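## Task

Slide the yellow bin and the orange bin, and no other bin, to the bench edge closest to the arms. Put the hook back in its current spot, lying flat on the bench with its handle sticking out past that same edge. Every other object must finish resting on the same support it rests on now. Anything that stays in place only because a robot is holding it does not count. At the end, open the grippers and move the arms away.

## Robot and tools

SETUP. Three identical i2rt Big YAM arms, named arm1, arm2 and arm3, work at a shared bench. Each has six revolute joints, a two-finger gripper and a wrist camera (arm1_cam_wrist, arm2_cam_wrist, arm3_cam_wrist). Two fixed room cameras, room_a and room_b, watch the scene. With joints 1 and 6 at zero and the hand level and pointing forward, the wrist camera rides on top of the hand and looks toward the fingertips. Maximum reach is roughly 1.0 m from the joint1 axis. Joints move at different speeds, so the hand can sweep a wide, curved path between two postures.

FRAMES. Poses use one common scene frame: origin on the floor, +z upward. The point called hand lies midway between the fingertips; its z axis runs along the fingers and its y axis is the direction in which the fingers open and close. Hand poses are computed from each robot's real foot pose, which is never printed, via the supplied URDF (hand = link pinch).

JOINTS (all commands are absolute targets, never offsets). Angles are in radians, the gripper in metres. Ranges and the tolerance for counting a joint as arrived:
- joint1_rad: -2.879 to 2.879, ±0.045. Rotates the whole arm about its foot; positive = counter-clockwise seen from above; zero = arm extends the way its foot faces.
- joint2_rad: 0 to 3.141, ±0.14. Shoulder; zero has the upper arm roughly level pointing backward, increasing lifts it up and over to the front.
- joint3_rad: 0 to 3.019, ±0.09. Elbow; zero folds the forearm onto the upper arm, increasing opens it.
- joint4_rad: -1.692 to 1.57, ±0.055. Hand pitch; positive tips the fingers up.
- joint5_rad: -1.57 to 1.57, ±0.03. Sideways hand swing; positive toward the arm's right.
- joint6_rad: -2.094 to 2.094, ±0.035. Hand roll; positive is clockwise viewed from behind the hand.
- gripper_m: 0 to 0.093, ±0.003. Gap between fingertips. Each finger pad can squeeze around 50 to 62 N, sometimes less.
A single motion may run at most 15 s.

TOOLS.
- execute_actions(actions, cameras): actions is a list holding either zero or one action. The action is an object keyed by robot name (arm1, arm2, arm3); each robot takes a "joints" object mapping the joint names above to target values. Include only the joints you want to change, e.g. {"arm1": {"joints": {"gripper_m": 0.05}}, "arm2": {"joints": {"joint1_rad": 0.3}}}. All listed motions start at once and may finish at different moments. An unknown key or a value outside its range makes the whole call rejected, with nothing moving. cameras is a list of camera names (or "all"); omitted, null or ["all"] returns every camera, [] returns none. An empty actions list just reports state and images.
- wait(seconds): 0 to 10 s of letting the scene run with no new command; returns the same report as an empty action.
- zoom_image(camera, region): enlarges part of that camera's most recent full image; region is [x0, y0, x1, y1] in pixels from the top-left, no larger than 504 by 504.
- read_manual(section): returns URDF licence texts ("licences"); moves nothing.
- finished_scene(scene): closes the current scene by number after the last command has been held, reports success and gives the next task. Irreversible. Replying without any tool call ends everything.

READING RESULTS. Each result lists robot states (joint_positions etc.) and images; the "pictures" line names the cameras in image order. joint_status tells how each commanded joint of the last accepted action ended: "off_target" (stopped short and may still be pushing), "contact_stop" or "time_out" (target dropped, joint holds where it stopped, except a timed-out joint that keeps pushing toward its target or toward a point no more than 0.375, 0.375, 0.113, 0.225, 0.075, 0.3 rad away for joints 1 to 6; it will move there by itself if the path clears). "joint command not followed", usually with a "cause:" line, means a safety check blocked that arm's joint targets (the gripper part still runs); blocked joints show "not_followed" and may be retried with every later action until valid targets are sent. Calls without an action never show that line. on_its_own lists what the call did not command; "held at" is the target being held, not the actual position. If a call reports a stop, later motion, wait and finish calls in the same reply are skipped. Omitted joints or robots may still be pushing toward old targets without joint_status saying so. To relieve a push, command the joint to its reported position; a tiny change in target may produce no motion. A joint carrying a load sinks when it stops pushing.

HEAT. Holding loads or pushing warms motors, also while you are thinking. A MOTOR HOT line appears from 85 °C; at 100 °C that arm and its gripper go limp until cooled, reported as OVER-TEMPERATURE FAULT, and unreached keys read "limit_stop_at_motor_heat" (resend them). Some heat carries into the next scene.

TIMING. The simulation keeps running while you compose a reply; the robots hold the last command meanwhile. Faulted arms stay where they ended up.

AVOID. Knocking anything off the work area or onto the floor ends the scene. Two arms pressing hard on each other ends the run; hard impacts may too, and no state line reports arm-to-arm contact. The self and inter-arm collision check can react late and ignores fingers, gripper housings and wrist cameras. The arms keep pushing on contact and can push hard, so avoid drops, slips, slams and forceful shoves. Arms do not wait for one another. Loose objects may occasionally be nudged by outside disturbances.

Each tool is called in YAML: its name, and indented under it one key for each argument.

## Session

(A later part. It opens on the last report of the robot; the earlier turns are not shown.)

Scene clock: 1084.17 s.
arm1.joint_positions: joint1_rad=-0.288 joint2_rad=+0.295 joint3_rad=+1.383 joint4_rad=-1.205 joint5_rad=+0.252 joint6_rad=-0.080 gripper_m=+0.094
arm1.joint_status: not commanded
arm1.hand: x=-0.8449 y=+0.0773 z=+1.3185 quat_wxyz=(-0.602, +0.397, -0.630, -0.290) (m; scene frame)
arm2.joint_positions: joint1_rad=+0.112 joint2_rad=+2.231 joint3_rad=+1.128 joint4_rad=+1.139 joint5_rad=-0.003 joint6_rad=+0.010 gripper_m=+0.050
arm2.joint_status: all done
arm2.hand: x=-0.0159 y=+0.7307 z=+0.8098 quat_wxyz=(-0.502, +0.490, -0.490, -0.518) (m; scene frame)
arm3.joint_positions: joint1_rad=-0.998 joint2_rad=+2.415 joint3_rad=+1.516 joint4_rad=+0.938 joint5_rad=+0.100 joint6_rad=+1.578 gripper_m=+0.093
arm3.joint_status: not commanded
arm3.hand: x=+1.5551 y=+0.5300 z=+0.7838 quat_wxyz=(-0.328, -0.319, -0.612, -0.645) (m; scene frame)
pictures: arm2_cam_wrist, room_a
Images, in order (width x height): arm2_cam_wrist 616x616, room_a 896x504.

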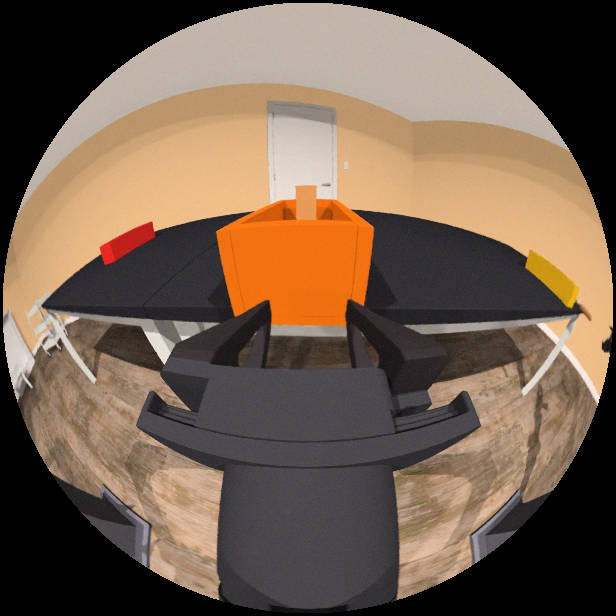

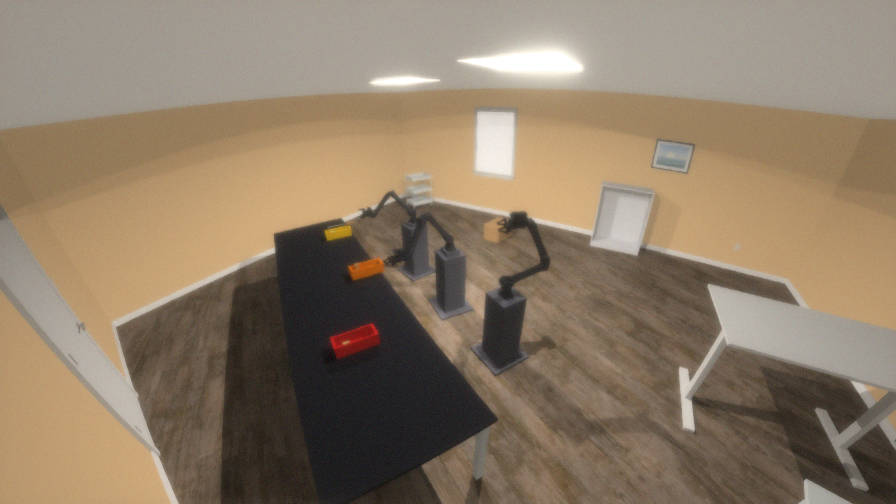

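execute_actions:
  actions:
    - {"arm2": {"joints": {"joint3_rad": 1.35, "joint4_rad": 0.79}}}
  cameras: ["arm2_cam_wrist", "room_b"]

Scene clock: 1101.70 s.
arm1.joint_positions: joint1_rad=-0.288 joint2_rad=+0.295 joint3_rad=+1.383 joint4_rad=-1.205 joint5_rad=+0.252 joint6_rad=-0.080 gripper_m=+0.094
arm1.joint_status: not commanded
arm1.hand: x=-0.8449 y=+0.0773 z=+1.3185 quat_wxyz=(-0.602, +0.397, -0.630, -0.290) (m; scene frame)
arm2.joint_positions: joint1_rad=+0.112 joint2_rad=+2.233 joint3_rad=+1.326 joint4_rad=+0.798 joint5_rad=-0.001 joint6_rad=+0.010 gripper_m=+0.050
arm2.joint_status: all done
arm2.hand: x=-0.0164 y=+0.7928 z=+0.8135 quat_wxyz=(-0.466, +0.526, -0.526, -0.480) (m; scene frame)
arm3.joint_positions: joint1_rad=-0.998 joint2_rad=+2.415 joint3_rad=+1.516 joint4_rad=+0.938 joint5_rad=+0.100 joint6_rad=+1.578 gripper_m=+0.093
arm3.joint_status: not commanded
arm3.hand: x=+1.5551 y=+0.5300 z=+0.7838 quat_wxyz=(-0.328, -0.319, -0.612, -0.645) (m; scene frame)
pictures: arm2_cam_wrist, room_b
Images, in order (width x height): arm2_cam_wrist 616x616, room_b 896x504.

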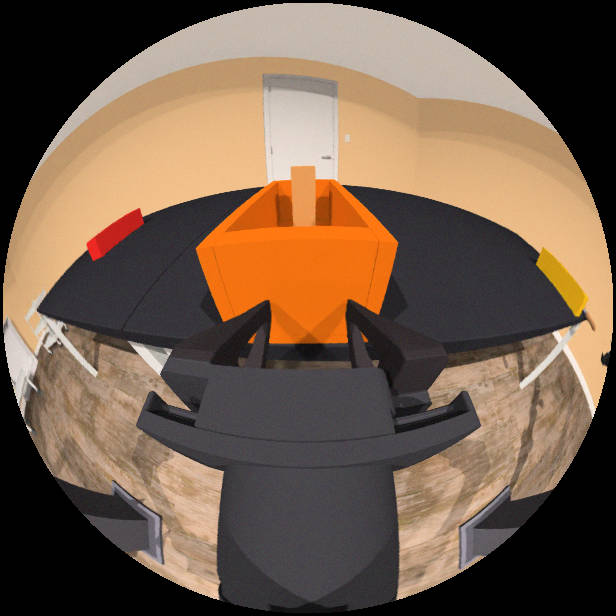

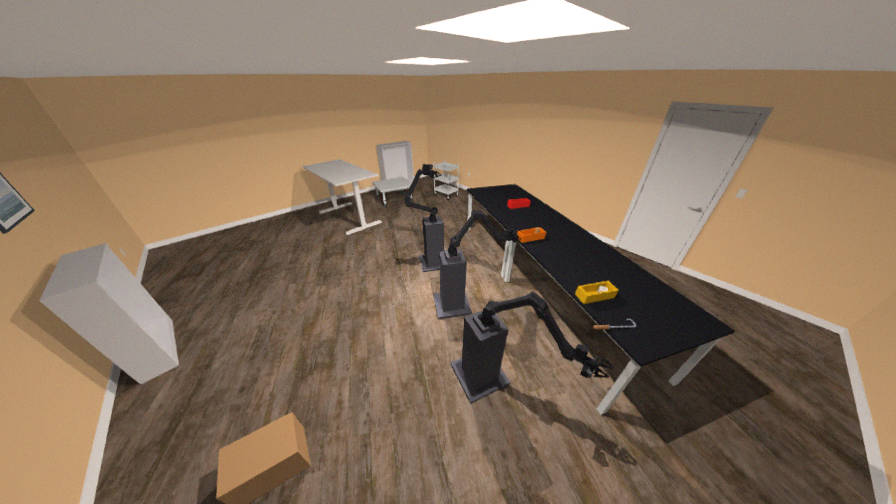

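zoom_image:
  camera: "arm2_cam_wrist"
  region: [230, 300, 390, 380]

Region (230, 300, 390, 380) of arm2_cam_wrist's 616x616 image, scaled by 3.150, with more detail than that image has.

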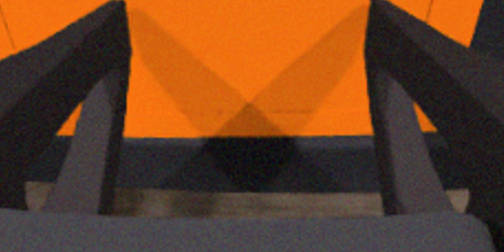

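execute_actions:
  actions:
    - {"arm2": {"joints": {"joint3_rad": 0.85}}}

Scene clock: 1107.77 s.
arm1.joint_positions: joint1_rad=-0.288 joint2_rad=+0.295 joint3_rad=+1.383 joint4_rad=-1.205 joint5_rad=+0.252 joint6_rad=-0.080 gripper_m=+0.094
arm1.joint_status: not commanded
arm1.hand: x=-0.8449 y=+0.0773 z=+1.3185 quat_wxyz=(-0.602, +0.397, -0.630, -0.290) (m; scene frame)
arm2.joint_positions: joint1_rad=+0.112 joint2_rad=+2.235 joint3_rad=+0.847 joint4_rad=+0.792 joint5_rad=-0.001 joint6_rad=+0.010 gripper_m=+0.050
arm2.joint_status: all done
arm2.hand: x=-0.0148 y=+0.5872 z=+0.6266 quat_wxyz=(-0.327, +0.624, -0.624, -0.338) (m; scene frame)
arm3.joint_positions: joint1_rad=-0.998 joint2_rad=+2.415 joint3_rad=+1.516 joint4_rad=+0.938 joint5_rad=+0.100 joint6_rad=+1.578 gripper_m=+0.093
arm3.joint_status: not commanded
arm3.hand: x=+1.5551 y=+0.5300 z=+0.7838 quat_wxyz=(-0.328, -0.319, -0.612, -0.645) (m; scene frame)
pictures: arm1_cam_wrist, arm2_cam_wrist, arm3_cam_wrist, room_a, room_b
Images, in order (width x height): arm1_cam_wrist 616x616, arm2_cam_wrist 616x616, arm3_cam_wrist 616x616, room_a 896x504, room_b 896x504.

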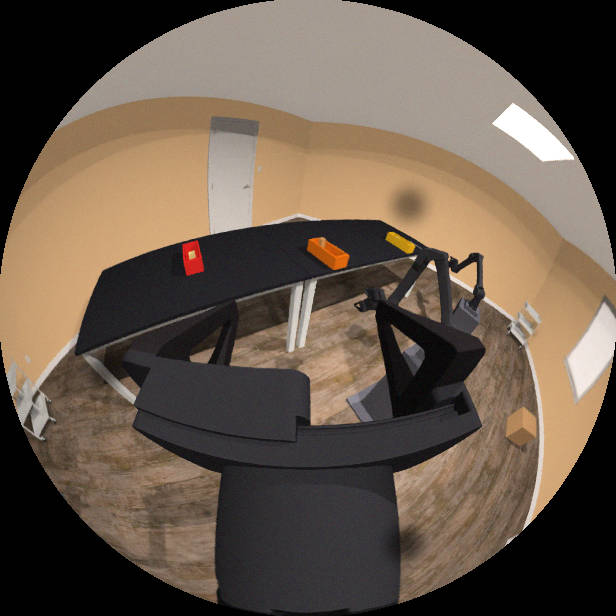

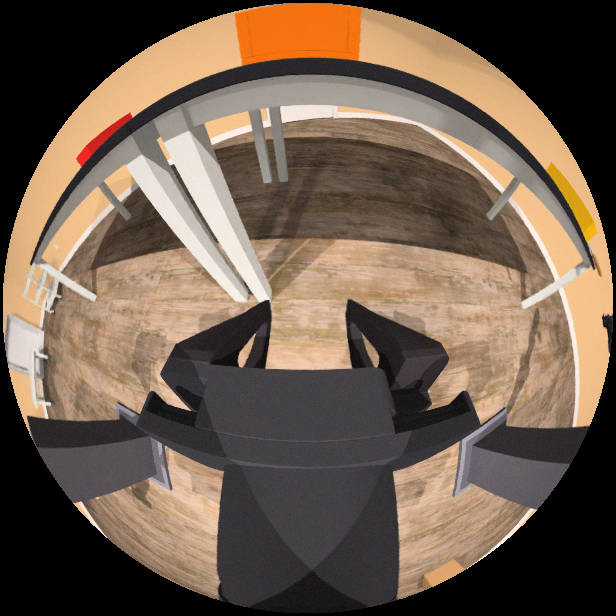

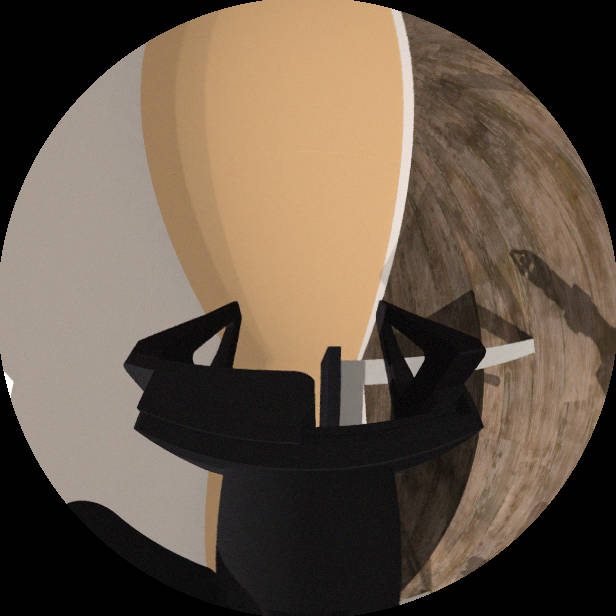

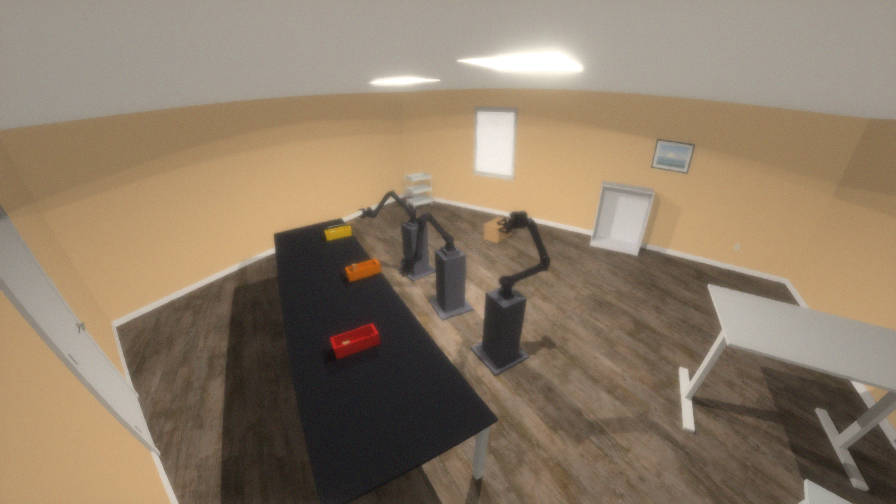

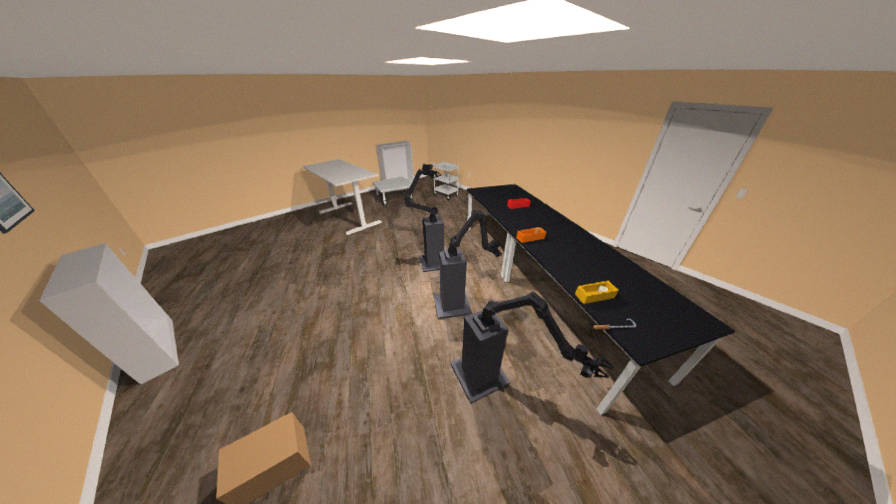

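Both bins are now at the edge, the hook is back in place, and all arms are clear.

finished_scene:
  scene: 2

The scene is finished: the task was done.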